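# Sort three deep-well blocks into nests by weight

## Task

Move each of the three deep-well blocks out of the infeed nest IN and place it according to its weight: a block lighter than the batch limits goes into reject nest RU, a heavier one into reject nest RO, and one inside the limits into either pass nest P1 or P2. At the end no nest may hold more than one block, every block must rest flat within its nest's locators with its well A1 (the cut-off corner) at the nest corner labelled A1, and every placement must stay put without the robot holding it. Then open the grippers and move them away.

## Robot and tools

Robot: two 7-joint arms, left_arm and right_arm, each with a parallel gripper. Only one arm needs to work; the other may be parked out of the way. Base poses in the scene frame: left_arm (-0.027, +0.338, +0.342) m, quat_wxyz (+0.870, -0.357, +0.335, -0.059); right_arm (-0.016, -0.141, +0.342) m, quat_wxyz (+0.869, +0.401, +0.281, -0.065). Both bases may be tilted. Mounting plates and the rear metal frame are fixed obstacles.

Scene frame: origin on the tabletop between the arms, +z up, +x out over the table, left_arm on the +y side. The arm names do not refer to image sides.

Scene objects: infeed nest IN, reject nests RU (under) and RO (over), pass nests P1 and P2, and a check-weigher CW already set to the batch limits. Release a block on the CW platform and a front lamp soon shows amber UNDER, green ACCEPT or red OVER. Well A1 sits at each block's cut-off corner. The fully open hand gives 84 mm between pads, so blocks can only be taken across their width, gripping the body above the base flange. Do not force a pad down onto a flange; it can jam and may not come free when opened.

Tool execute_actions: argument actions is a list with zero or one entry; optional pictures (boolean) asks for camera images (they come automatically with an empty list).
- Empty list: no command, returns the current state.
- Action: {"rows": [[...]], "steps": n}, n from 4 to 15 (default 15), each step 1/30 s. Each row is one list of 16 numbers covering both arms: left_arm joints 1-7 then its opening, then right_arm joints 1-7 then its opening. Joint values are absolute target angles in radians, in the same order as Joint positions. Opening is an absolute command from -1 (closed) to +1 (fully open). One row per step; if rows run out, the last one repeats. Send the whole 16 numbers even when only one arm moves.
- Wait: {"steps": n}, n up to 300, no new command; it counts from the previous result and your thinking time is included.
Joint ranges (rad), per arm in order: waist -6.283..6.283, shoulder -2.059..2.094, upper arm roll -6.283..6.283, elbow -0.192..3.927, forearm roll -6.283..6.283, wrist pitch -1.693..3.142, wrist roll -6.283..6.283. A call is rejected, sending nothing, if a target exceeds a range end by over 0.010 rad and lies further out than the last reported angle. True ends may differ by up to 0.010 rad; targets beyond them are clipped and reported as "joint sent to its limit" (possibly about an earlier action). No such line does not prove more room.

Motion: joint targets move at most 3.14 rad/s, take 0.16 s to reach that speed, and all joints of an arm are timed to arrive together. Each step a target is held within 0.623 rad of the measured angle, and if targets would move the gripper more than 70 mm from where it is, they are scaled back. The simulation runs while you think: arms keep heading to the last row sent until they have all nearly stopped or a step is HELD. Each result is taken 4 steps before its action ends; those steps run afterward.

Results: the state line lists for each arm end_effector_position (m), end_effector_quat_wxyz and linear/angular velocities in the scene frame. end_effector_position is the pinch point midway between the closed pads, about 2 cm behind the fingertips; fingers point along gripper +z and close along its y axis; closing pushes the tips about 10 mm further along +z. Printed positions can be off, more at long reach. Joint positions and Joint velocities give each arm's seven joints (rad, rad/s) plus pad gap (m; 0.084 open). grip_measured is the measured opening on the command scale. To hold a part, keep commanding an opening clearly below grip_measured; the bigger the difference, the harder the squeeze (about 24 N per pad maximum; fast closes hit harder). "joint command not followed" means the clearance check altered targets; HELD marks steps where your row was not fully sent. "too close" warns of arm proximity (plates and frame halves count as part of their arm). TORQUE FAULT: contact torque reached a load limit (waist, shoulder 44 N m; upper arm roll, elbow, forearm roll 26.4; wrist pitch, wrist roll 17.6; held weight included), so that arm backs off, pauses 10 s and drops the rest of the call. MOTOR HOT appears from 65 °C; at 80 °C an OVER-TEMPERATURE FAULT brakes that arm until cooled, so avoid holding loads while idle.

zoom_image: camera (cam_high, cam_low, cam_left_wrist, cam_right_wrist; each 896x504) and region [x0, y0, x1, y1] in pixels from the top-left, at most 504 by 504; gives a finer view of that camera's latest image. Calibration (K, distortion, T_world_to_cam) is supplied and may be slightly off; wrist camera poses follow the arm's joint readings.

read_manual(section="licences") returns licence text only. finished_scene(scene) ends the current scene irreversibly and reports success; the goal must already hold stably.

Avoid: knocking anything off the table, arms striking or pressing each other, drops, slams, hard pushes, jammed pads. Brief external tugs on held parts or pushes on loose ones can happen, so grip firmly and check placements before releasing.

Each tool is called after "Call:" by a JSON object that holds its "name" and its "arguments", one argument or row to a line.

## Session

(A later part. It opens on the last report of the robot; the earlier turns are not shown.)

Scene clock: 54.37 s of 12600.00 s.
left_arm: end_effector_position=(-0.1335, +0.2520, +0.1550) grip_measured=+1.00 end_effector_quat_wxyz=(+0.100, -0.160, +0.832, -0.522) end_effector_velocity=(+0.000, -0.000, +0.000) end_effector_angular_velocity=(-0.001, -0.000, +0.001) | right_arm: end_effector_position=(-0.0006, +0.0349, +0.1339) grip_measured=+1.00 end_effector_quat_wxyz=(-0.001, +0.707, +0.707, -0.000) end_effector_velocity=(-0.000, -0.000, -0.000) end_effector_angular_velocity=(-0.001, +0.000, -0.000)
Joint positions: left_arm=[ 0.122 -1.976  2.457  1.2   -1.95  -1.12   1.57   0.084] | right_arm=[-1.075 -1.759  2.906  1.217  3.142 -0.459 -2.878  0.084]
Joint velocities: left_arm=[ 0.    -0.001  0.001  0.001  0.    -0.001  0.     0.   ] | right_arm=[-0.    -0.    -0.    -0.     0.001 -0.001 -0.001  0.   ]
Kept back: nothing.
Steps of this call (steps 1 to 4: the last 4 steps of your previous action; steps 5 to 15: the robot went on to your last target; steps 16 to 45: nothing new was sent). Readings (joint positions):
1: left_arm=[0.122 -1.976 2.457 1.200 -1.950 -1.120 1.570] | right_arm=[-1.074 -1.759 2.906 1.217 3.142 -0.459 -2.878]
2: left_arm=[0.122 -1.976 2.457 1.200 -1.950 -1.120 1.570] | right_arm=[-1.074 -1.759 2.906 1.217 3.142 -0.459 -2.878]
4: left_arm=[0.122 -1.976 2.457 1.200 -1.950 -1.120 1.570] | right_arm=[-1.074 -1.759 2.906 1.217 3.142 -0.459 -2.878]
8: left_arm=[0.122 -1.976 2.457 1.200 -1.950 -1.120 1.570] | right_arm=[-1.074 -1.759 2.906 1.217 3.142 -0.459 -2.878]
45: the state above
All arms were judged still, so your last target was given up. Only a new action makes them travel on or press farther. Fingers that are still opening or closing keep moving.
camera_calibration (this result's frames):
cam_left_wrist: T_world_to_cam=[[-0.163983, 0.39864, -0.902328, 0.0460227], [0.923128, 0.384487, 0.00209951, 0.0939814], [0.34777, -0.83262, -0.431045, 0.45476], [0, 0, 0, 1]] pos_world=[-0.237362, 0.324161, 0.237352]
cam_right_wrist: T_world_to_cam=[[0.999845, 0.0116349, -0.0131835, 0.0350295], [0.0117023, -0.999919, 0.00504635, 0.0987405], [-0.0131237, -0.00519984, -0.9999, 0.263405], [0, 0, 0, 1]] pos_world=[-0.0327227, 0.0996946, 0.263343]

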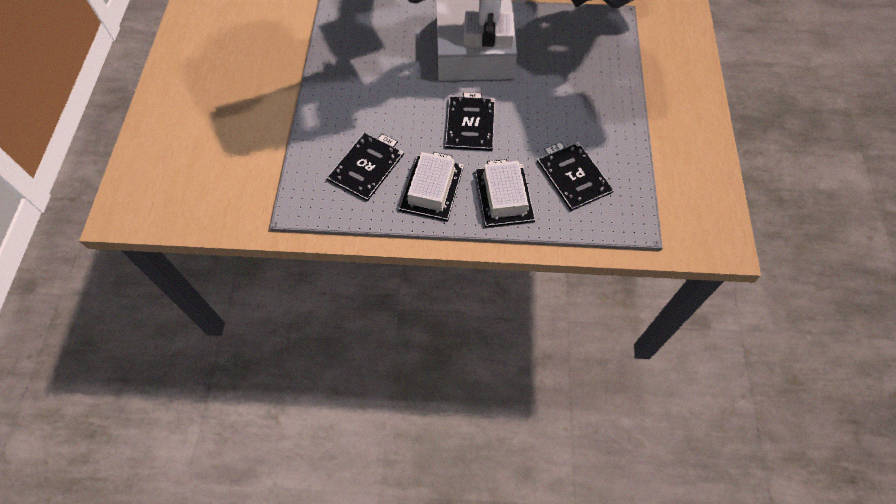

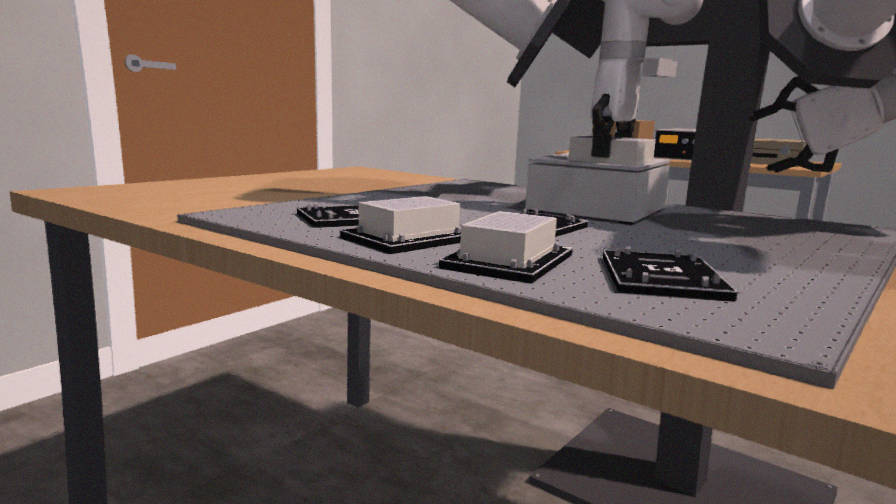

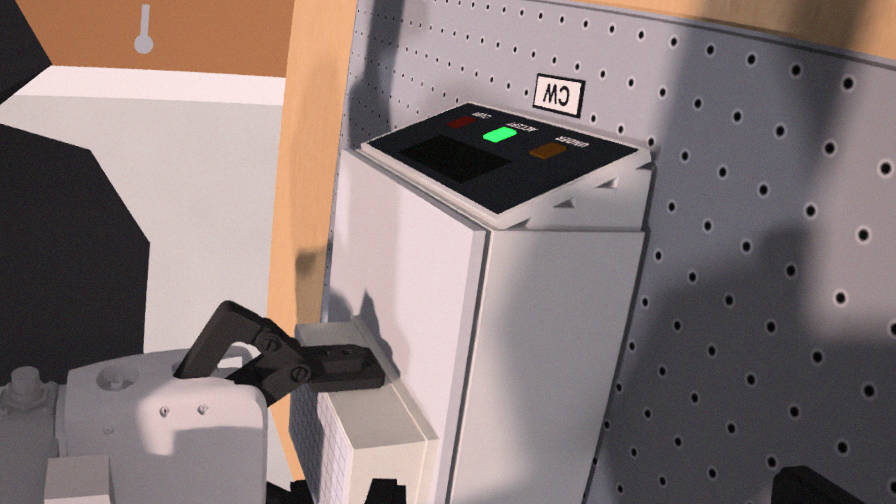

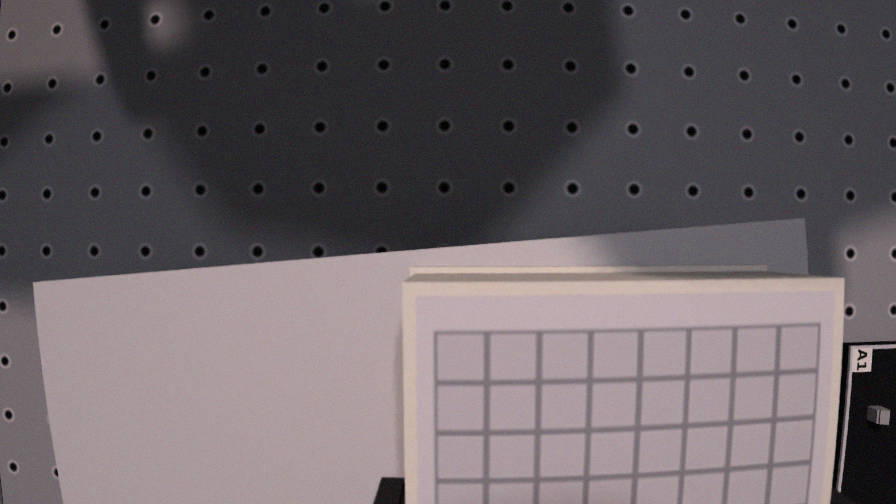

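Call:
{"name": "execute_actions", "arguments": {
  "actions": [
    {"rows":[[0.1224,-1.976,2.457,1.2,-1.95,-1.12,1.57,1,-1.0745,-1.759,2.906,1.2173,3.1416,-0.459,-2.8776,0.1]],"steps":12}
  ]
}}

Call:
{"name": "execute_actions", "arguments": {
  "actions": [
    {"rows":[[0.1224,-1.976,2.457,1.2,-1.95,-1.12,1.57,1,-1.0363,-1.5997,2.9096,1.1785,3.1416,-0.5844,-2.8776,0.1]],"steps":12}
  ]
}}

Call:
{"name": "execute_actions", "arguments": {
  "actions": [
    {"rows":[[0.1224,-1.976,2.457,1.2,-1.95,-1.12,1.57,1,-1.06,-1.52,2.5,1.15,3.1416,-0.5844,-2.8776,0.1]],"steps":15}
  ]
}}

Call:
{"name": "execute_actions", "arguments": {
  "actions": [
    {"rows":[[0.1224,-1.976,2.457,1.2,-1.95,-1.12,1.57,1,-1.15,-1.2,1.95,0.9,3.1416,-0.5,-2.48,0.1]],"steps":15}
  ]
}}

Call:
{"name": "execute_actions", "arguments": {
  "actions": [
    {"steps":8}
  ]
}}

Call:
{"name": "execute_actions", "arguments": {
  "actions": [
    {"rows":[[0.1224,-1.976,2.457,1.2,-1.95,-1.12,1.57,1,-1.15,-1.2,1.95,0.9,2.4,-0.26,-1.74,0.1]],"steps":15}
  ],
  "pictures": true
}}

Scene clock: 55.23 s of 12600.00 s.
left_arm: end_effector_position=(-0.1335, +0.2520, +0.1550) grip_measured=+1.00 end_effector_quat_wxyz=(+0.100, -0.160, +0.832, -0.522) end_effector_velocity=(+0.000, -0.000, -0.000) end_effector_angular_velocity=(-0.000, +0.001, +0.001) | right_arm: end_effector_position=(-0.0006, +0.0349, +0.1339) grip_measured=+0.96 end_effector_quat_wxyz=(-0.001, +0.707, +0.707, -0.000) end_effector_velocity=(-0.000, -0.000, +0.000) end_effector_angular_velocity=(-0.000, -0.001, +0.001)
Joint positions: left_arm=[ 0.122 -1.976  2.457  1.2   -1.95  -1.12   1.57   0.084] | right_arm=[-1.074 -1.759  2.906  1.217  3.142 -0.459 -2.878  0.083]
Joint velocities: left_arm=[-0.    -0.     0.001  0.     0.     0.001 -0.    -0.   ] | right_arm=[ 0.002 -0.     0.001 -0.    -0.    -0.     0.     0.   ]
Steps of this call (steps 1 to 18: nothing new was sent; steps 19 to 26: the first 8 steps of this action). Readings (joint positions):
19: left_arm=[0.122 -1.976 2.457 1.200 -1.950 -1.120 1.570] | right_arm=[-1.074 -1.759 2.906 1.217 3.142 -0.459 -2.878]
20: left_arm=[0.122 -1.976 2.457 1.200 -1.950 -1.120 1.570] | right_arm=[-1.074 -1.759 2.906 1.217 3.142 -0.459 -2.878]
22: left_arm=[0.122 -1.976 2.457 1.200 -1.950 -1.120 1.570] | right_arm=[-1.074 -1.759 2.906 1.217 3.142 -0.459 -2.878]
26: the state above

Scene clock: 55.63 s of 12600.00 s.
left_arm: end_effector_position=(-0.1335, +0.2520, +0.1550) grip_measured=+1.00 end_effector_quat_wxyz=(+0.100, -0.160, +0.832, -0.522) end_effector_velocity=(+0.000, -0.000, -0.000) end_effector_angular_velocity=(+0.000, -0.001, +0.001) | right_arm: end_effector_position=(-0.0018, +0.0416, +0.2041) grip_measured=+0.96 end_effector_quat_wxyz=(-0.008, +0.707, +0.707, +0.004) end_effector_velocity=(+0.007, -0.039, +0.009) end_effector_angular_velocity=(-0.096, -0.022, +0.005)
Joint positions: left_arm=[ 0.122 -1.976  2.457  1.2   -1.95  -1.12   1.57   0.084] | right_arm=[-1.035 -1.594  2.909  1.187  3.142 -0.581 -2.878  0.083]
Joint velocities: left_arm=[ 0.    -0.001  0.    -0.    -0.     0.     0.     0.   ] | right_arm=[ 0.01   0.038  0.006 -0.066  0.001 -0.072 -0.001 -0.   ]
Steps of this call (steps 1 to 4: the last 4 steps of your previous action; steps 5 to 12: the first 8 steps of this action). Readings (joint positions):
5: left_arm=[0.122 -1.976 2.457 1.200 -1.950 -1.120 1.570] | right_arm=[-1.074 -1.758 2.906 1.217 3.142 -0.460 -2.878]
6: left_arm=[0.122 -1.976 2.457 1.200 -1.950 -1.120 1.570] | right_arm=[-1.073 -1.751 2.906 1.214 3.142 -0.468 -2.878]
8: left_arm=[0.122 -1.976 2.457 1.200 -1.950 -1.120 1.570] | right_arm=[-1.058 -1.691 2.908 1.192 3.142 -0.520 -2.878]
12: the state above

Scene clock: 56.13 s of 12600.00 s.
left_arm: end_effector_position=(-0.1335, +0.2520, +0.1550) grip_measured=+1.00 end_effector_quat_wxyz=(+0.100, -0.160, +0.832, -0.522) end_effector_velocity=(+0.000, -0.000, -0.000) end_effector_angular_velocity=(-0.000, -0.000, +0.000) | right_arm: end_effector_position=(+0.1615, +0.0547, +0.2291) grip_measured=+0.96 end_effector_quat_wxyz=(+0.025, +0.808, +0.583, +0.074) end_effector_velocity=(+0.483, -0.025, +0.118) end_effector_angular_velocity=(+0.200, -0.389, -0.982)
Joint positions: left_arm=[ 0.122 -1.976  2.457  1.2   -1.95  -1.12   1.57   0.084] | right_arm=[-1.058 -1.532  2.557  1.154  3.141 -0.584 -2.878  0.083]
Joint velocities: left_arm=[-0.    -0.001  0.     0.001 -0.    -0.    -0.    -0.   ] | right_arm=[-0.065  0.222 -1.061 -0.066 -0.011 -0.006  0.     0.   ]
Steps of this call (steps 1 to 4: the last 4 steps of your previous action; steps 5 to 15: the first 11 steps of this action). Readings (joint positions):
5: left_arm=[0.122 -1.976 2.457 1.200 -1.950 -1.120 1.570] | right_arm=[-1.037 -1.602 2.909 1.176 3.142 -0.584 -2.878]
6: left_arm=[0.122 -1.976 2.457 1.200 -1.950 -1.120 1.570] | right_arm=[-1.038 -1.600 2.902 1.176 3.142 -0.584 -2.878]
8: left_arm=[0.122 -1.976 2.457 1.200 -1.950 -1.120 1.570] | right_arm=[-1.040 -1.589 2.843 1.171 3.143 -0.584 -2.878]
12: left_arm=[0.122 -1.976 2.457 1.200 -1.950 -1.120 1.570] | right_arm=[-1.051 -1.555 2.672 1.162 3.141 -0.584 -2.878]
15: the state above

Scene clock: 56.63 s of 12600.00 s.
left_arm: end_effector_position=(-0.1335, +0.2520, +0.1550) grip_measured=+1.00 end_effector_quat_wxyz=(+0.100, -0.160, +0.832, -0.522) end_effector_velocity=(+0.001, -0.001, -0.000) end_effector_angular_velocity=(-0.001, -0.002, +0.002) | right_arm: end_effector_position=(+0.3154, -0.0319, +0.2598) grip_measured=+0.96 end_effector_quat_wxyz=(+0.004, +0.962, +0.257, +0.093) end_effector_velocity=(+0.340, -0.402, +0.015) end_effector_angular_velocity=(+0.327, +0.227, -2.352)
Joint positions: left_arm=[ 0.122 -1.976  2.457  1.2   -1.95  -1.12   1.57   0.084] | right_arm=[-1.118 -1.311  2.142  0.988  3.142 -0.528 -2.618  0.083]
Joint velocities: left_arm=[-0.    -0.002  0.002 -0.    -0.     0.001 -0.    -0.   ] | right_arm=[-0.21   0.725 -1.261 -0.559 -0.004  0.182  0.884  0.   ]
Steps of this call (steps 1 to 4: the last 4 steps of your previous action; steps 5 to 15: the first 11 steps of this action). Readings (joint positions):
5: left_arm=[0.122 -1.976 2.457 1.200 -1.950 -1.120 1.570] | right_arm=[-1.061 -1.519 2.500 1.149 3.141 -0.584 -2.877]
6: left_arm=[0.122 -1.976 2.457 1.200 -1.950 -1.120 1.570] | right_arm=[-1.061 -1.516 2.496 1.145 3.142 -0.581 -2.869]
8: left_arm=[0.122 -1.976 2.457 1.200 -1.950 -1.120 1.570] | right_arm=[-1.069 -1.480 2.440 1.115 3.144 -0.569 -2.820]
12: left_arm=[0.122 -1.976 2.457 1.200 -1.950 -1.120 1.570] | right_arm=[-1.098 -1.382 2.264 1.043 3.142 -0.546 -2.705]
15: the state above

Scene clock: 56.90 s of 12600.00 s.
left_arm: end_effector_position=(-0.1335, +0.2520, +0.1550) grip_measured=+1.00 end_effector_quat_wxyz=(+0.100, -0.160, +0.832, -0.522) end_effector_velocity=(+0.000, +0.000, -0.001) end_effector_angular_velocity=(+0.003, -0.000, +0.001) | right_arm: end_effector_position=(+0.3539, -0.0992, +0.2554) grip_measured=+0.96 end_effector_quat_wxyz=(-0.005, +0.994, +0.078, +0.073) end_effector_velocity=(-0.014, +0.044, +0.012) end_effector_angular_velocity=(+0.055, -0.031, +0.068)
Joint positions: left_arm=[ 0.122 -1.976  2.457  1.2   -1.95  -1.12   1.57   0.084] | right_arm=[-1.151 -1.201  1.952  0.899  3.142 -0.501 -2.482  0.083]
Joint velocities: left_arm=[-0.    -0.001 -0.     0.    -0.     0.002  0.    -0.   ] | right_arm=[ 0.041 -0.013  0.086  0.024  0.015  0.012  0.029 -0.   ]
Kept back: nothing.
Steps of this call (steps 1 to 4: the last 4 steps of your previous action; steps 5 to 8: the robot went on to your last target). Readings (joint positions):
1: left_arm=[0.122 -1.976 2.457 1.200 -1.950 -1.120 1.570] | right_arm=[-1.125 -1.287 2.100 0.969 3.142 -0.522 -2.588]
2: left_arm=[0.122 -1.976 2.457 1.200 -1.950 -1.120 1.570] | right_arm=[-1.132 -1.262 2.058 0.950 3.141 -0.516 -2.558]
4: left_arm=[0.122 -1.976 2.457 1.200 -1.950 -1.120 1.570] | right_arm=[-1.145 -1.220 1.983 0.916 3.141 -0.506 -2.508]
8: the state above

Scene clock: 57.27 s of 12600.00 s.
left_arm: end_effector_position=(-0.1335, +0.2520, +0.1550) grip_measured=+1.00 end_effector_quat_wxyz=(+0.100, -0.160, +0.832, -0.522) end_effector_velocity=(+0.000, -0.001, +0.001) end_effector_angular_velocity=(-0.003, -0.000, +0.002) | right_arm: end_effector_position=(+0.4711, -0.1003, +0.2770) grip_measured=+0.96 end_effector_quat_wxyz=(-0.035, +0.971, +0.057, +0.228) end_effector_velocity=(+0.259, +0.087, +0.096) end_effector_angular_velocity=(+0.428, -0.572, +0.078)
Joint positions: left_arm=[ 0.122 -1.976  2.457  1.2   -1.95  -1.12   1.57   0.084] | right_arm=[-1.15  -1.201  1.95   0.901  2.498 -0.289 -1.841  0.083]
Joint velocities: left_arm=[ 0.    -0.001  0.002  0.001 -0.    -0.001 -0.     0.   ] | right_arm=[ 0.001  0.008 -0.012  0.017 -1.703  0.499  1.68   0.   ]
Steps of this call (steps 1 to 11: the first 11 steps of this action). Readings (joint positions):
1: left_arm=[0.122 -1.976 2.457 1.200 -1.950 -1.120 1.570] | right_arm=[-1.150 -1.201 1.954 0.900 3.141 -0.500 -2.480]
2: left_arm=[0.122 -1.976 2.457 1.200 -1.950 -1.120 1.570] | right_arm=[-1.149 -1.201 1.956 0.900 3.131 -0.496 -2.469]
4: left_arm=[0.122 -1.976 2.457 1.200 -1.950 -1.120 1.570] | right_arm=[-1.148 -1.202 1.957 0.900 3.059 -0.467 -2.394]
8: left_arm=[0.122 -1.976 2.457 1.200 -1.950 -1.120 1.570] | right_arm=[-1.150 -1.201 1.952 0.900 2.729 -0.357 -2.068]
11: the state above
camera_calibration (this result's frames):
cam_left_wrist: T_world_to_cam=[[-0.163983, 0.39864, -0.902328, 0.0460227], [0.923128, 0.384487, 0.00209942, 0.0939813], [0.34777, -0.83262, -0.431045, 0.45476], [0, 0, 0, 1]] pos_world=[-0.237362, 0.324161, 0.237352]
cam_right_wrist: T_world_to_cam=[[0.141267, -0.988818, -0.0477774, -0.119495], [-0.89068, -0.105883, -0.44213, 0.595988], [0.432127, 0.105012, -0.895678, 0.184425], [0, 0, 0, 1]] pos_world=[0.46802, -0.0744206, 0.42298]

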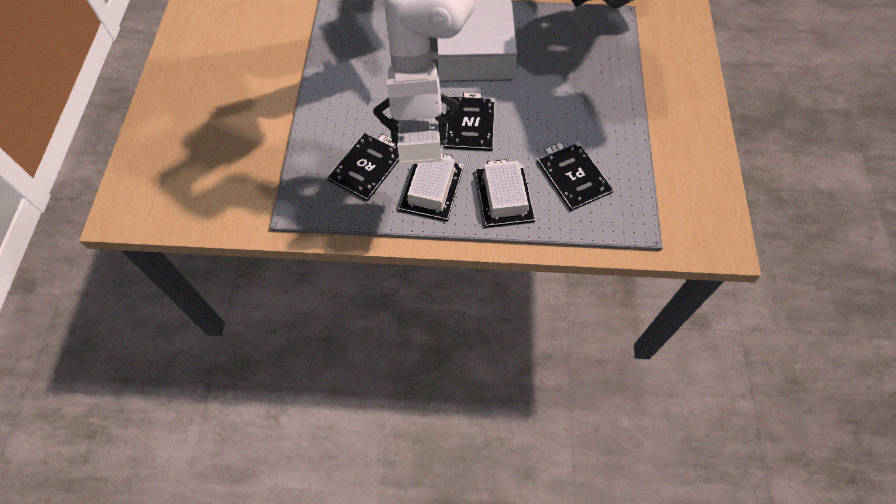

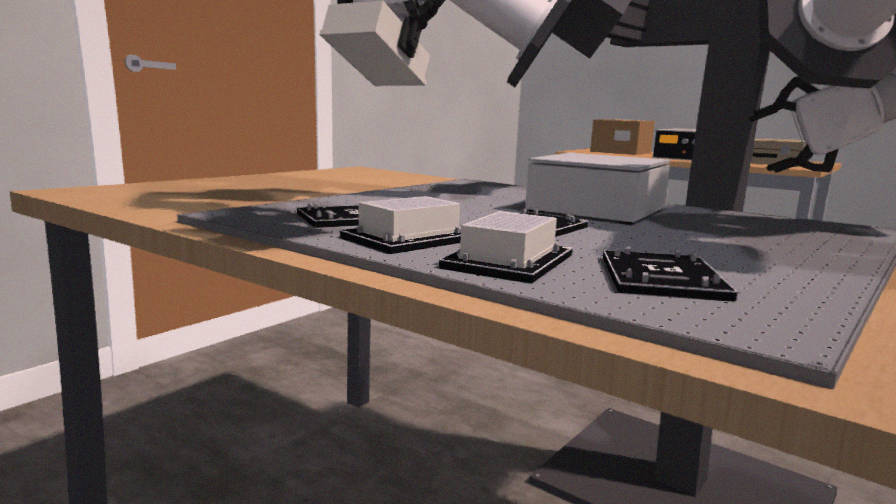

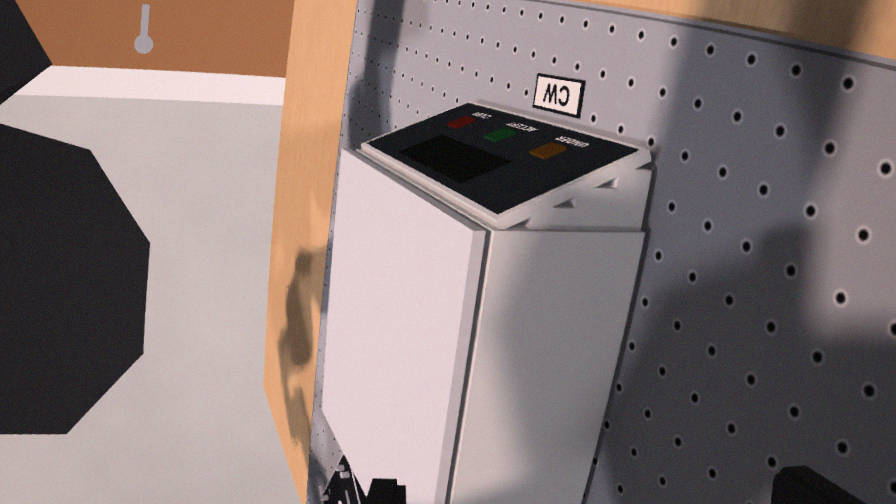

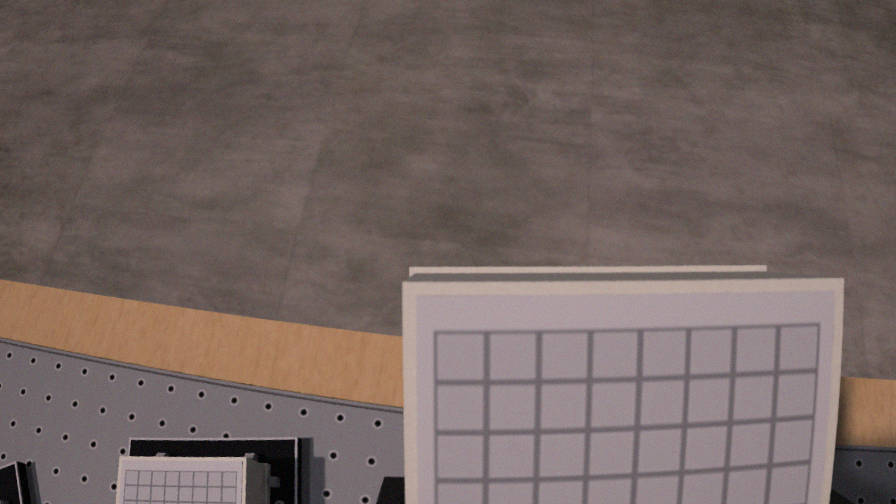

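Call:
{"name": "execute_actions", "arguments": {
  "actions": [
    {"rows":[[0.1224,-1.976,2.457,1.2,-1.95,-1.12,1.57,1,-1.619,-1.67,2.364,1.838,0,0.885,0.65,0.1]],"steps":15}
  ]
}}

Call:
{"name": "execute_actions", "arguments": {
  "actions": [
    {"steps":25}
  ]
}}

Scene clock: 57.77 s of 12600.00 s.
left_arm: end_effector_position=(-0.1335, +0.2520, +0.1550) grip_measured=+1.00 end_effector_quat_wxyz=(+0.100, -0.160, +0.832, -0.522) end_effector_velocity=(+0.000, -0.000, -0.000) end_effector_angular_velocity=(-0.000, -0.000, +0.001) | right_arm: end_effector_position=(+0.5139, +0.0882, +0.2645) grip_measured=+0.96 end_effector_quat_wxyz=(-0.198, +0.932, +0.157, +0.260) end_effector_velocity=(-0.038, +0.610, -0.003) end_effector_angular_velocity=(+0.902, +0.158, +0.935)
Joint positions: left_arm=[ 0.122 -1.976  2.457  1.2   -1.95  -1.12   1.57   0.084] | right_arm=[-1.333 -1.384  2.113  1.184  2.121  0.024 -1.459  0.083]
Joint velocities: left_arm=[-0.    -0.001  0.     0.001  0.     0.    -0.     0.   ] | right_arm=[-0.461 -0.465  0.413  0.918 -0.918  0.917  0.912  0.   ]
Steps of this call (steps 1 to 4: the last 4 steps of your previous action; steps 5 to 15: the first 11 steps of this action). Readings (joint positions):
5: left_arm=[0.122 -1.976 2.457 1.200 -1.950 -1.120 1.570] | right_arm=[-1.150 -1.201 1.951 0.901 2.402 -0.260 -1.742]
6: left_arm=[0.122 -1.976 2.457 1.200 -1.950 -1.120 1.570] | right_arm=[-1.157 -1.207 1.956 0.909 2.392 -0.250 -1.730]
8: left_arm=[0.122 -1.976 2.457 1.200 -1.950 -1.120 1.570] | right_arm=[-1.202 -1.251 1.992 0.967 2.334 -0.192 -1.672]
12: left_arm=[0.122 -1.976 2.457 1.200 -1.950 -1.120 1.570] | right_arm=[-1.283 -1.334 2.069 1.092 2.212 -0.068 -1.550]
15: the state above

Scene clock: 58.60 s of 12600.00 s.
left_arm: end_effector_position=(-0.1335, +0.2520, +0.1550) grip_measured=+1.00 end_effector_quat_wxyz=(+0.100, -0.160, +0.832, -0.522) end_effector_velocity=(+0.000, -0.001, +0.000) end_effector_angular_velocity=(-0.002, -0.001, +0.001) | right_arm: end_effector_position=(+0.3094, +0.3097, +0.2176) grip_measured=+0.96 end_effector_quat_wxyz=(-0.179, +0.921, +0.327, -0.117) end_effector_velocity=(+0.223, -0.290, -0.194) end_effector_angular_velocity=(-2.116, -1.214, -0.712)
Joint positions: left_arm=[ 0.122 -1.976  2.457  1.2   -1.95  -1.12   1.57   0.084] | right_arm=[-1.611 -1.664  2.358  1.818  0.575  0.859  0.087  0.083]
Joint velocities: left_arm=[ 0.    -0.     0.001 -0.    -0.    -0.001 -0.     0.   ] | right_arm=[-0.089 -0.064  0.03   0.176 -3.129  0.259  3.117  0.   ]
Kept back: nothing.
Steps of this call (steps 1 to 4: the last 4 steps of your previous action; steps 5 to 25: the robot went on to your last target). Readings (joint positions):
1: left_arm=[0.122 -1.976 2.457 1.200 -1.950 -1.120 1.570] | right_arm=[-1.348 -1.399 2.126 1.214 2.090 0.054 -1.428]
2: left_arm=[0.122 -1.976 2.457 1.200 -1.950 -1.120 1.570] | right_arm=[-1.363 -1.414 2.139 1.245 2.059 0.085 -1.397]
4: left_arm=[0.122 -1.976 2.457 1.200 -1.950 -1.120 1.570] | right_arm=[-1.389 -1.441 2.162 1.307 1.996 0.149 -1.334]
8: left_arm=[0.122 -1.976 2.457 1.200 -1.950 -1.120 1.570] | right_arm=[-1.439 -1.491 2.206 1.425 1.855 0.289 -1.193]
25: the state above

Call:
{"name": "execute_actions", "arguments": {
  "actions": [
    {"steps":10}
  ]
}}

Call:
{"name": "execute_actions", "arguments": {
  "actions": [
    {"rows":[[0.1224,-1.976,2.457,1.2,-1.95,-1.12,1.57,1,-1.81,-1.854,2.3274,1.9669,0,0.7516,0.65,0.1]],"steps":15}
  ]
}}

Call:
{"name": "execute_actions", "arguments": {
  "actions": [
    {"steps":10}
  ],
  "pictures": true
}}

Scene clock: 58.93 s of 12600.00 s.
left_arm: end_effector_position=(-0.1335, +0.2520, +0.1550) grip_measured=+1.00 end_effector_quat_wxyz=(+0.100, -0.160, +0.832, -0.522) end_effector_velocity=(-0.000, -0.000, +0.000) end_effector_angular_velocity=(-0.000, +0.000, +0.000) | right_arm: end_effector_position=(+0.3696, +0.2655, +0.2002) grip_measured=+0.96 end_effector_quat_wxyz=(-0.002, +0.969, +0.247, -0.001) end_effector_velocity=(-0.006, +0.002, -0.001) end_effector_angular_velocity=(-0.011, -0.017, -0.019)
Joint positions: left_arm=[ 0.122 -1.976  2.457  1.2   -1.95  -1.12   1.57   0.084] | right_arm=[-1.619 -1.669  2.363  1.838  0.004  0.885  0.647  0.083]
Joint velocities: left_arm=[ 0. -0.  0.  0.  0. -0. -0. -0.] | right_arm=[ 0.002 -0.005  0.016  0.003 -0.039  0.003  0.057 -0.   ]
Kept back: nothing.
Steps of this call (steps 1 to 10: the robot went on to your last target). Readings (joint positions):
1: left_arm=[0.122 -1.976 2.457 1.200 -1.950 -1.120 1.570] | right_arm=[-1.614 -1.665 2.359 1.824 0.470 0.866 0.192]
2: left_arm=[0.122 -1.976 2.457 1.200 -1.950 -1.120 1.570] | right_arm=[-1.616 -1.666 2.360 1.828 0.366 0.872 0.295]
4: left_arm=[0.122 -1.976 2.457 1.200 -1.950 -1.120 1.570] | right_arm=[-1.618 -1.668 2.360 1.833 0.178 0.879 0.477]
8: left_arm=[0.122 -1.976 2.457 1.200 -1.950 -1.120 1.570] | right_arm=[-1.619 -1.669 2.362 1.838 0.012 0.884 0.637]
10: the state above

Scene clock: 59.30 s of 12600.00 s.
left_arm: end_effector_position=(-0.1335, +0.2520, +0.1550) grip_measured=+1.00 end_effector_quat_wxyz=(+0.100, -0.160, +0.832, -0.522) end_effector_velocity=(+0.000, +0.000, -0.000) end_effector_angular_velocity=(+0.001, -0.001, +0.000) | right_arm: end_effector_position=(+0.3627, +0.2573, +0.0747) grip_measured=+0.96 end_effector_quat_wxyz=(+0.008, +0.969, +0.248, -0.009) end_effector_velocity=(+0.050, +0.092, +0.090) end_effector_angular_velocity=(+0.231, -0.123, -0.001)
Joint positions: left_arm=[ 0.122 -1.976  2.457  1.2   -1.95  -1.12   1.57   0.084] | right_arm=[-1.816 -1.861  2.33   1.955  0.001  0.756  0.65   0.083]
Joint velocities: left_arm=[-0.    -0.001 -0.001 -0.    -0.     0.001 -0.     0.   ] | right_arm=[ 0.043  0.032 -0.004  0.148 -0.003 -0.062  0.001  0.   ]
Steps of this call (steps 1 to 11: the first 11 steps of this action). Readings (joint positions):
1: left_arm=[0.122 -1.976 2.457 1.200 -1.950 -1.120 1.570] | right_arm=[-1.619 -1.670 2.364 1.839 0.003 0.884 0.648]
2: left_arm=[0.122 -1.976 2.457 1.200 -1.950 -1.120 1.570] | right_arm=[-1.627 -1.678 2.362 1.847 0.003 0.876 0.648]
4: left_arm=[0.122 -1.976 2.457 1.200 -1.950 -1.120 1.570] | right_arm=[-1.679 -1.728 2.351 1.897 0.003 0.833 0.649]
8: left_arm=[0.122 -1.976 2.457 1.200 -1.950 -1.120 1.570] | right_arm=[-1.796 -1.840 2.330 1.945 0.001 0.768 0.649]
11: the state above

Scene clock: 59.63 s of 12600.00 s.
left_arm: end_effector_position=(-0.1335, +0.2520, +0.1550) grip_measured=+1.00 end_effector_quat_wxyz=(+0.100, -0.160, +0.832, -0.522) end_effector_velocity=(-0.001, +0.000, +0.001) end_effector_angular_velocity=(-0.002, +0.001, -0.001) | right_arm: end_effector_position=(+0.3694, +0.2649, +0.0849) grip_measured=+0.96 end_effector_quat_wxyz=(+0.000, +0.969, +0.247, -0.001) end_effector_velocity=(-0.012, -0.011, -0.019) end_effector_angular_velocity=(-0.031, +0.020, +0.006)
Joint positions: left_arm=[ 0.122 -1.976  2.457  1.2   -1.95  -1.12   1.57   0.084] | right_arm=[-1.81  -1.854  2.328  1.966  0.     0.752  0.65   0.083]
Joint velocities: left_arm=[-0.     0.001 -0.001  0.001  0.    -0.003  0.     0.   ] | right_arm=[-0.013 -0.016  0.004 -0.014 -0.001  0.003  0.     0.   ]
Kept back: nothing.
Steps of this call (steps 1 to 4: the last 4 steps of your previous action; steps 5 to 10: the robot went on to your last target). Readings (joint positions):
1: left_arm=[0.122 -1.976 2.457 1.200 -1.950 -1.120 1.570] | right_arm=[-1.813 -1.859 2.329 1.961 0.000 0.754 0.650]
2: left_arm=[0.122 -1.976 2.457 1.200 -1.950 -1.120 1.570] | right_arm=[-1.810 -1.855 2.329 1.966 0.000 0.752 0.650]
4: left_arm=[0.122 -1.976 2.457 1.200 -1.950 -1.120 1.570] | right_arm=[-1.806 -1.850 2.327 1.972 0.000 0.750 0.650]
8: left_arm=[0.122 -1.976 2.457 1.200 -1.950 -1.120 1.570] | right_arm=[-1.808 -1.852 2.327 1.968 0.000 0.751 0.650]
10: the state above
camera_calibration (this result's frames):
cam_left_wrist: T_world_to_cam=[[-0.163983, 0.39864, -0.902328, 0.0460228], [0.923128, 0.384487, 0.00209956, 0.0939814], [0.34777, -0.83262, -0.431045, 0.45476], [0, 0, 0, 1]] pos_world=[-0.237362, 0.324161, 0.237352]
cam_right_wrist: T_world_to_cam=[[0.489024, -0.872184, -0.0122929, 0.0844925], [-0.872188, -0.489123, 0.00687728, 0.515618], [-0.012011, 0.00735861, -0.999901, 0.216759], [0, 0, 0, 1]] pos_world=[0.411001, 0.324299, 0.21423]

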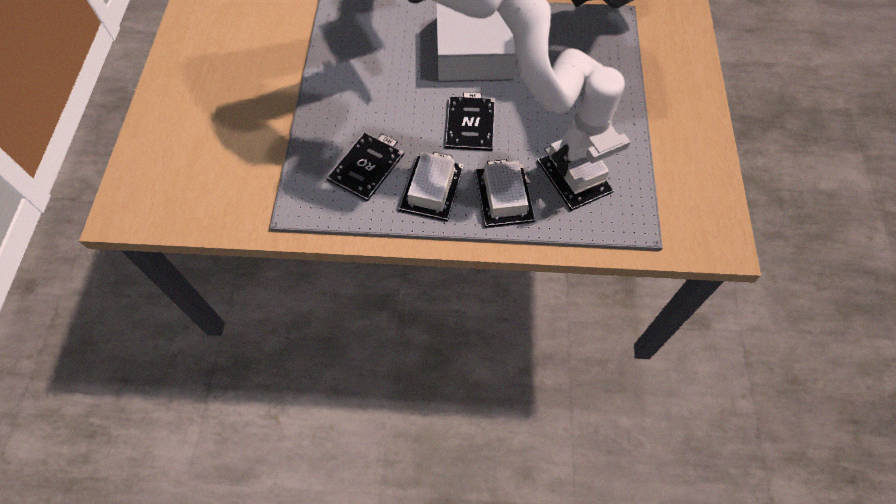

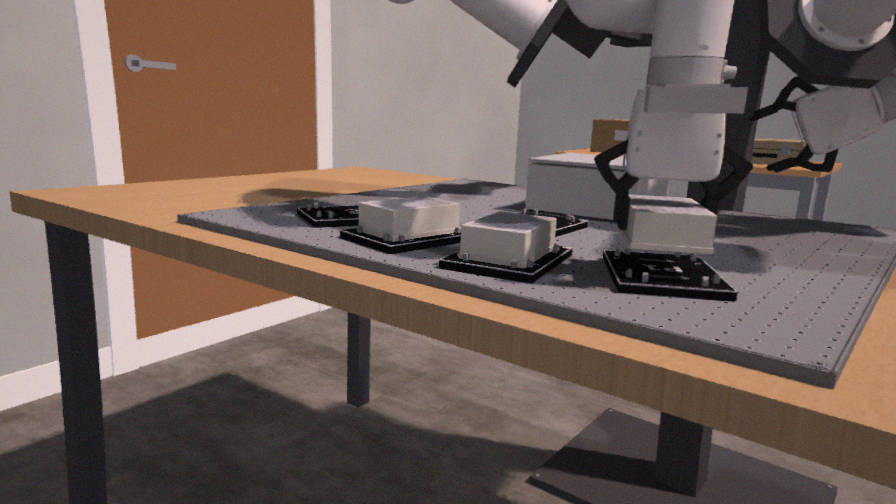

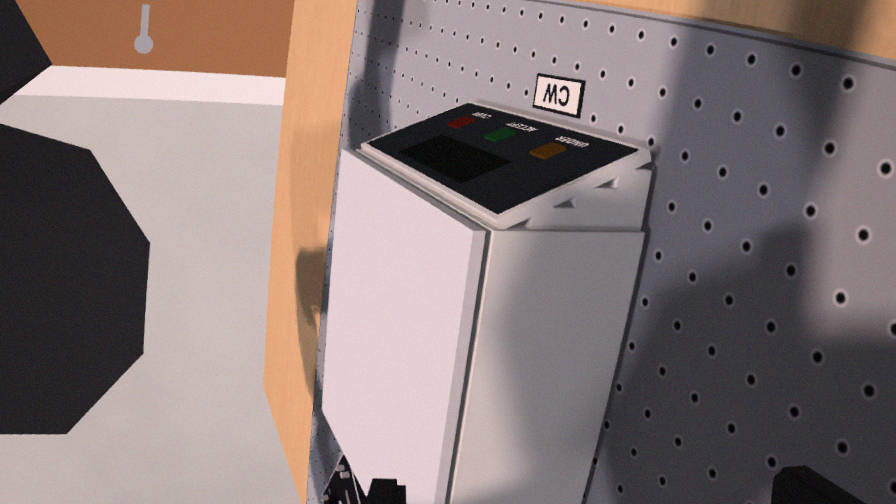

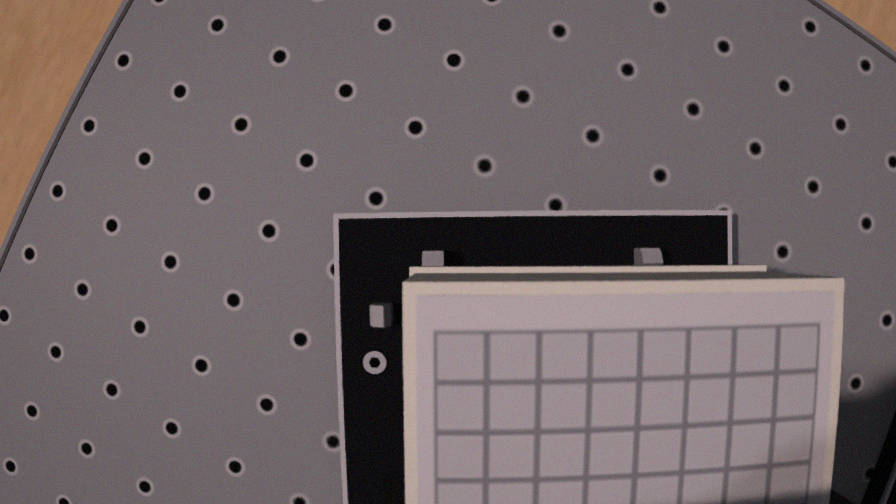

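Call:
{"name": "execute_actions", "arguments": {
  "actions": [
    {"rows":[[0.1224,-1.976,2.457,1.2,-1.95,-1.12,1.57,1,-1.825,-1.875,2.326,2.0,0,0.75,0.6565,0.1]],"steps":8}
  ]
}}

Call:
{"name": "execute_actions", "arguments": {
  "actions": [
    {"rows":[[0.1224,-1.976,2.457,1.2,-1.95,-1.12,1.57,1,-1.8394,-1.8954,2.3224,2.0141,0,0.7499,0.6565,0.1]],"steps":15}
  ],
  "pictures": true
}}

Scene clock: 60.13 s of 12600.00 s.
left_arm: end_effector_position=(-0.1335, +0.2520, +0.1550) grip_measured=+1.00 end_effector_quat_wxyz=(+0.100, -0.160, +0.832, -0.522) end_effector_velocity=(-0.000, +0.000, -0.000) end_effector_angular_velocity=(+0.001, +0.001, -0.000) | right_arm: end_effector_position=(+0.3688, +0.2709, +0.0823) grip_measured=+0.96 end_effector_quat_wxyz=(-0.004, +0.969, +0.247, +0.002) end_effector_velocity=(-0.039, +0.028, -0.038) end_effector_angular_velocity=(+0.021, +0.022, +0.027)
Joint positions: left_arm=[ 0.122 -1.976  2.457  1.2   -1.95  -1.12   1.57   0.084] | right_arm=[-1.822 -1.87   2.326  1.994 -0.     0.75   0.655  0.083]
Joint velocities: left_arm=[-0.     0.    -0.     0.    -0.     0.001  0.    -0.   ] | right_arm=[-0.074 -0.124  0.022  0.139 -0.    -0.007  0.027 -0.   ]
Steps of this call (steps 1 to 11: the robot went on to your last target; steps 12 to 15: the first 4 steps of this action). Readings (joint positions):
12: left_arm=[0.122 -1.976 2.457 1.200 -1.950 -1.120 1.570] | right_arm=[-1.810 -1.854 2.327 1.968 0.000 0.752 0.650]
13: left_arm=[0.122 -1.976 2.457 1.200 -1.950 -1.120 1.570] | right_arm=[-1.814 -1.859 2.326 1.976 -0.000 0.751 0.652]
15: the state above

Scene clock: 60.63 s of 12600.00 s.
left_arm: end_effector_position=(-0.1335, +0.2520, +0.1550) grip_measured=+1.00 end_effector_quat_wxyz=(+0.100, -0.160, +0.832, -0.522) end_effector_velocity=(+0.001, -0.000, -0.001) end_effector_angular_velocity=(+0.001, -0.003, +0.001) | right_arm: end_effector_position=(+0.3637, +0.2702, +0.0706) grip_measured=+0.96 end_effector_quat_wxyz=(-0.001, +0.968, +0.250, +0.000) end_effector_velocity=(+0.014, +0.012, +0.019) end_effector_angular_velocity=(+0.034, -0.023, -0.007)
Joint positions: left_arm=[ 0.122 -1.976  2.457  1.2   -1.95  -1.12   1.57   0.084] | right_arm=[-1.839 -1.895  2.322  2.015 -0.     0.75   0.656  0.083]
Joint velocities: left_arm=[-0.    -0.002 -0.    -0.001 -0.     0.    -0.     0.   ] | right_arm=[ 0.01   0.015 -0.007  0.018 -0.    -0.004 -0.     0.   ]
Steps of this call (steps 1 to 4: the last 4 steps of your previous action; steps 5 to 15: the first 11 steps of this action). Readings (joint positions):
5: left_arm=[0.122 -1.976 2.457 1.200 -1.950 -1.120 1.570] | right_arm=[-1.826 -1.876 2.326 2.000 0.000 0.750 0.656]
6: left_arm=[0.122 -1.976 2.457 1.200 -1.950 -1.120 1.570] | right_arm=[-1.829 -1.880 2.324 2.006 0.000 0.750 0.656]
8: left_arm=[0.122 -1.976 2.457 1.200 -1.950 -1.120 1.570] | right_arm=[-1.836 -1.890 2.322 2.013 -0.000 0.750 0.656]
12: left_arm=[0.122 -1.976 2.457 1.200 -1.950 -1.120 1.570] | right_arm=[-1.840 -1.897 2.323 2.012 0.000 0.750 0.656]
15: the state above
camera_calibration (this result's frames):
cam_left_wrist: T_world_to_cam=[[-0.163983, 0.39864, -0.902328, 0.0460227], [0.923128, 0.384487, 0.00209932, 0.0939815], [0.34777, -0.83262, -0.431045, 0.45476], [0, 0, 0, 1]] pos_world=[-0.237362, 0.324161, 0.237352]
cam_right_wrist: T_world_to_cam=[[0.493203, -0.869816, -0.0130951, 0.0896377], [-0.869844, -0.493299, 0.00525694, 0.513793], [-0.0110323, 0.00879792, -0.9999, 0.20161], [0, 0, 0, 1]] pos_world=[0.404935, 0.329648, 0.200062]

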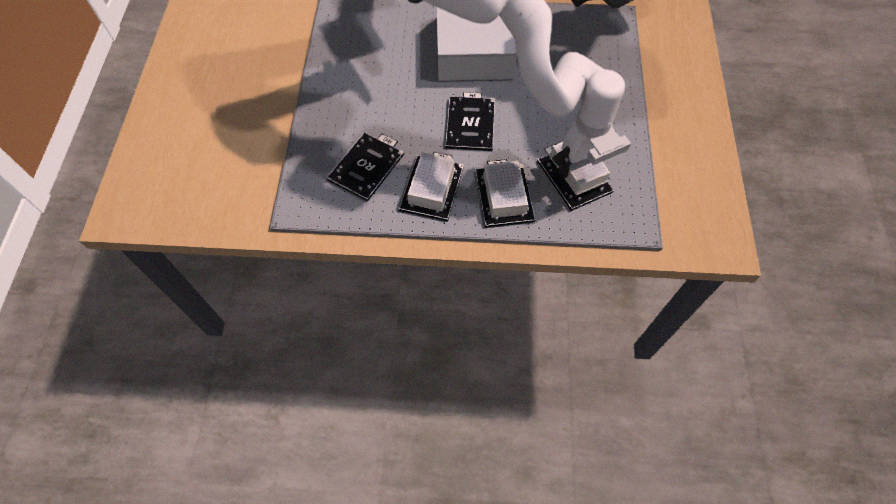

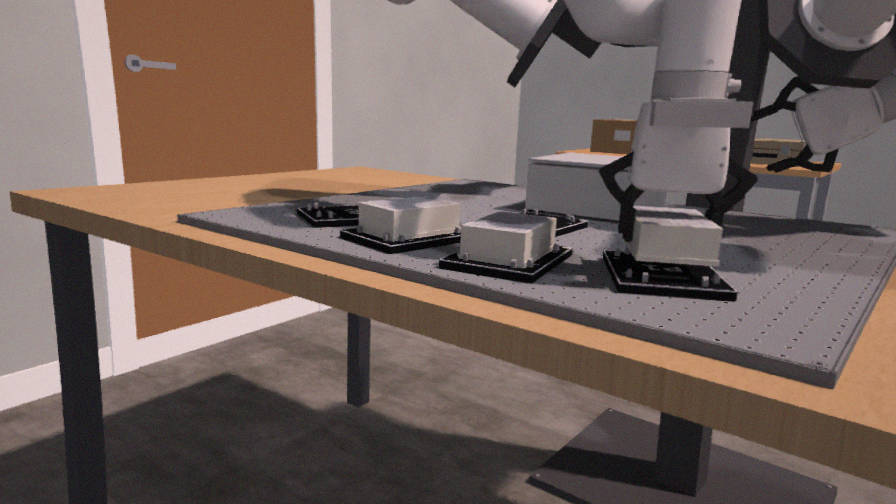

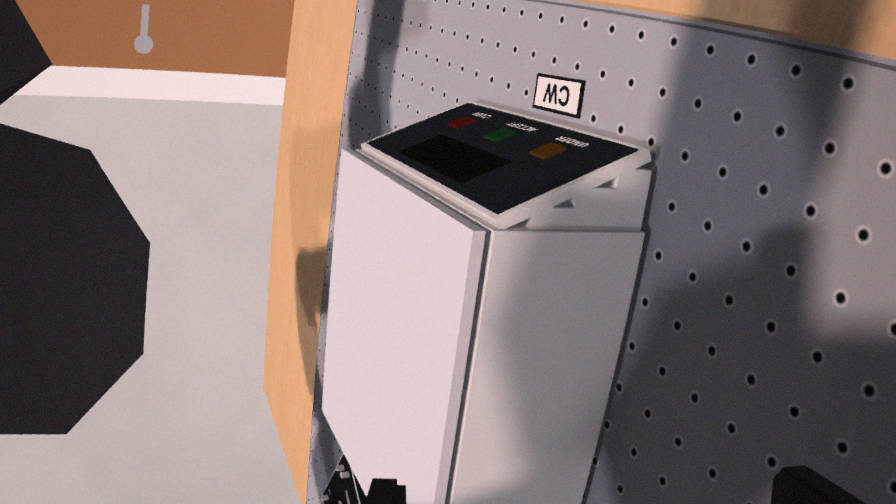

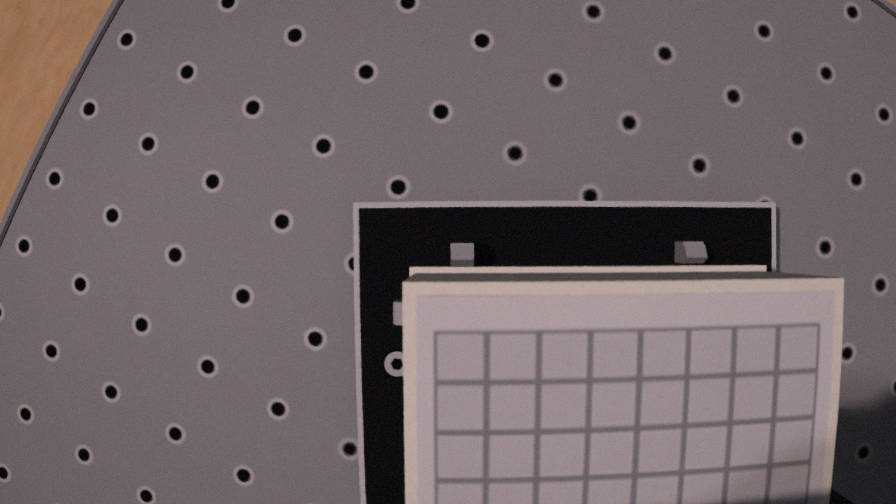

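Call:
{"name": "execute_actions", "arguments": {
  "actions": [
    {"rows":[[0.1224,-1.976,2.457,1.2,-1.95,-1.12,1.57,1,-1.852,-1.907,2.318,2.024,0,0.744,0.654,0.1],[0.1224,-1.976,2.457,1.2,-1.95,-1.12,1.57,1,-1.852,-1.907,2.318,2.024,0,0.744,0.654,0.1],[0.1224,-1.976,2.457,1.2,-1.95,-1.12,1.57,1,-1.852,-1.907,2.318,2.024,0,0.744,0.654,0.1],[0.1224,-1.976,2.457,1.2,-1.95,-1.12,1.57,1,-1.8659,-1.9186,2.3137,2.0378,0,0.7396,0.654,0.1]],"steps":15}
  ]
}}

Call:
{"name": "execute_actions", "arguments": {
  "actions": [
    {"steps":8}
  ],
  "pictures": true
}}

Scene clock: 61.37 s of 12600.00 s.
left_arm: end_effector_position=(-0.1335, +0.2520, +0.1550) grip_measured=+1.00 end_effector_quat_wxyz=(+0.100, -0.160, +0.832, -0.522) end_effector_velocity=(+0.001, -0.000, -0.000) end_effector_angular_velocity=(-0.000, -0.002, +0.001) | right_arm: end_effector_position=(+0.3630, +0.2690, +0.0571) grip_measured=+0.96 end_effector_quat_wxyz=(-0.000, +0.968, +0.251, -0.000) end_effector_velocity=(-0.001, +0.007, +0.007) end_effector_angular_velocity=(+0.013, -0.004, +0.004)
Joint positions: left_arm=[ 0.122 -1.976  2.457  1.2   -1.95  -1.12   1.57   0.084] | right_arm=[-1.866 -1.919  2.314  2.038  0.     0.74   0.654  0.083]
Joint velocities: left_arm=[-0.    -0.002 -0.    -0.     0.    -0.001  0.    -0.   ] | right_arm=[ 0.008  0.002  0.006  0.007 -0.     0.     0.     0.   ]
Steps of this call (steps 1 to 4: the last 4 steps of your previous action; steps 5 to 11: the robot went on to your last target; steps 12 to 22: the first 11 steps of this action). Readings (joint positions):
12: left_arm=[0.122 -1.976 2.457 1.200 -1.950 -1.120 1.570] | right_arm=[-1.840 -1.896 2.322 2.015 0.000 0.750 0.656]
13: left_arm=[0.122 -1.976 2.457 1.200 -1.950 -1.120 1.570] | right_arm=[-1.843 -1.899 2.321 2.019 0.000 0.747 0.656]
15: left_arm=[0.122 -1.976 2.457 1.200 -1.950 -1.120 1.570] | right_arm=[-1.850 -1.905 2.318 2.024 -0.000 0.745 0.654]
19: left_arm=[0.122 -1.976 2.457 1.200 -1.950 -1.120 1.570] | right_arm=[-1.866 -1.919 2.314 2.035 -0.000 0.740 0.654]
22: the state above

Scene clock: 61.63 s of 12600.00 s.
left_arm: end_effector_position=(-0.1335, +0.2520, +0.1550) grip_measured=+1.00 end_effector_quat_wxyz=(+0.100, -0.160, +0.832, -0.522) end_effector_velocity=(+0.000, +0.000, -0.000) end_effector_angular_velocity=(+0.001, -0.001, -0.000) | right_arm: end_effector_position=(+0.3629, +0.2690, +0.0570) grip_measured=+0.96 end_effector_quat_wxyz=(-0.000, +0.968, +0.251, -0.000) end_effector_velocity=(+0.001, +0.000, -0.000) end_effector_angular_velocity=(+0.001, -0.000, -0.002)
Joint positions: left_arm=[ 0.122 -1.976  2.457  1.2   -1.95  -1.12   1.57   0.084] | right_arm=[-1.866 -1.919  2.314  2.038  0.     0.74   0.654  0.083]
Joint velocities: left_arm=[ 0.     0.    -0.    -0.001 -0.     0.001 -0.     0.   ] | right_arm=[-0.001  0.    -0.001  0.001  0.001 -0.     0.001 -0.   ]
Kept back: nothing.
Steps of this call (steps 1 to 4: the last 4 steps of your previous action; steps 5 to 8: the robot went on to your last target). Readings (joint positions):
1: left_arm=[0.122 -1.976 2.457 1.200 -1.950 -1.120 1.570] | right_arm=[-1.866 -1.918 2.314 2.038 0.000 0.740 0.654]
2: left_arm=[0.122 -1.976 2.457 1.200 -1.950 -1.120 1.570] | right_arm=[-1.866 -1.918 2.314 2.038 0.000 0.740 0.654]
4: left_arm=[0.122 -1.976 2.457 1.200 -1.950 -1.120 1.570] | right_arm=[-1.866 -1.919 2.314 2.038 0.000 0.740 0.654]
8: the state above
camera_calibration (this result's frames):
cam_left_wrist: T_world_to_cam=[[-0.163983, 0.39864, -0.902328, 0.0460226], [0.923128, 0.384487, 0.00209938, 0.0939814], [0.34777, -0.83262, -0.431045, 0.45476], [0, 0, 0, 1]] pos_world=[-0.237362, 0.324161, 0.237352]
cam_right_wrist: T_world_to_cam=[[0.495571, -0.868476, -0.0125794, 0.0875883], [-0.868487, -0.49567, 0.00643734, 0.512624], [-0.0118259, 0.0077349, -0.9999, 0.1886], [0, 0, 0, 1]] pos_world=[0.404031, 0.328702, 0.186383]

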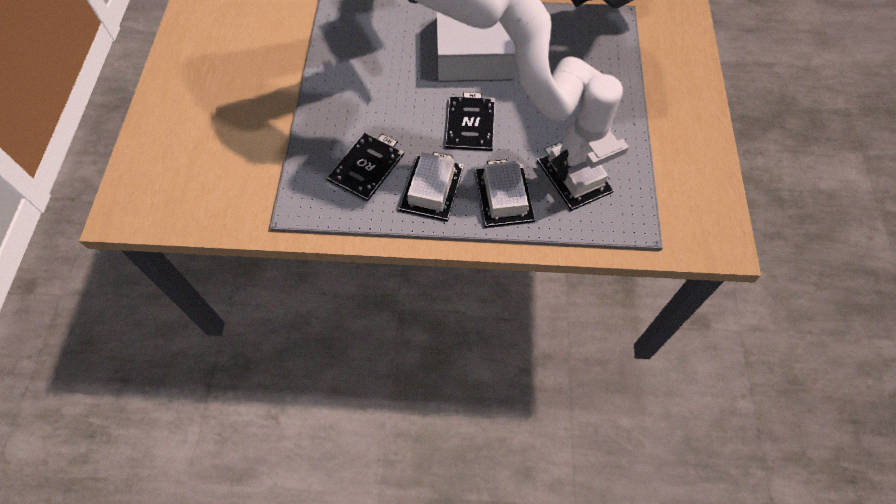

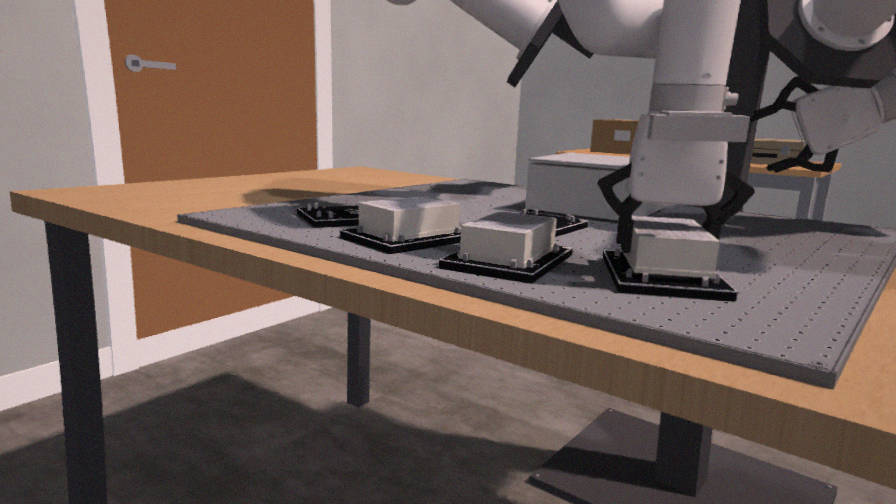

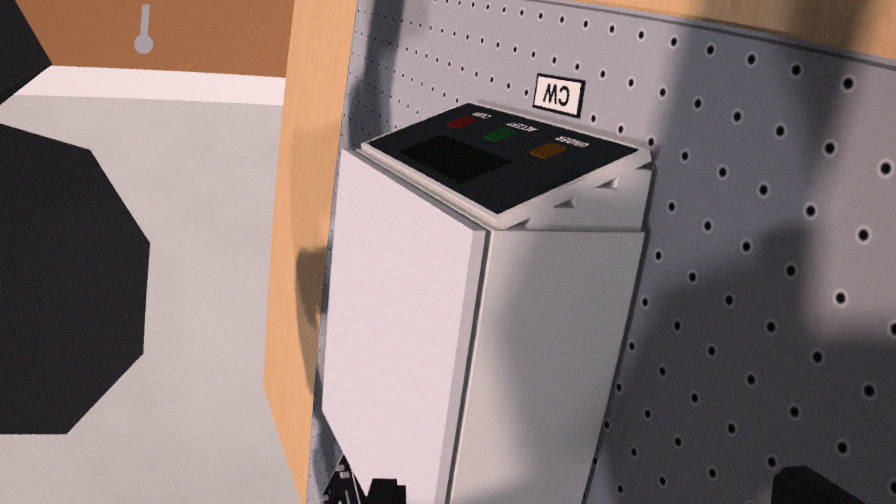

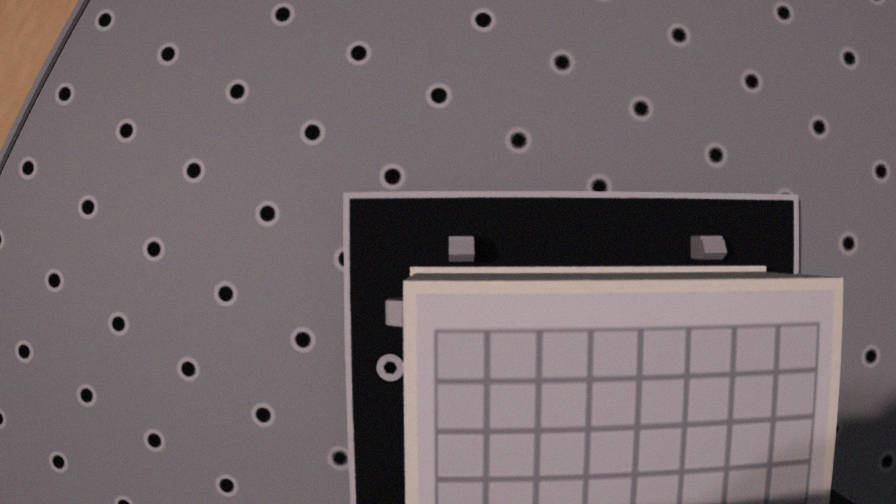

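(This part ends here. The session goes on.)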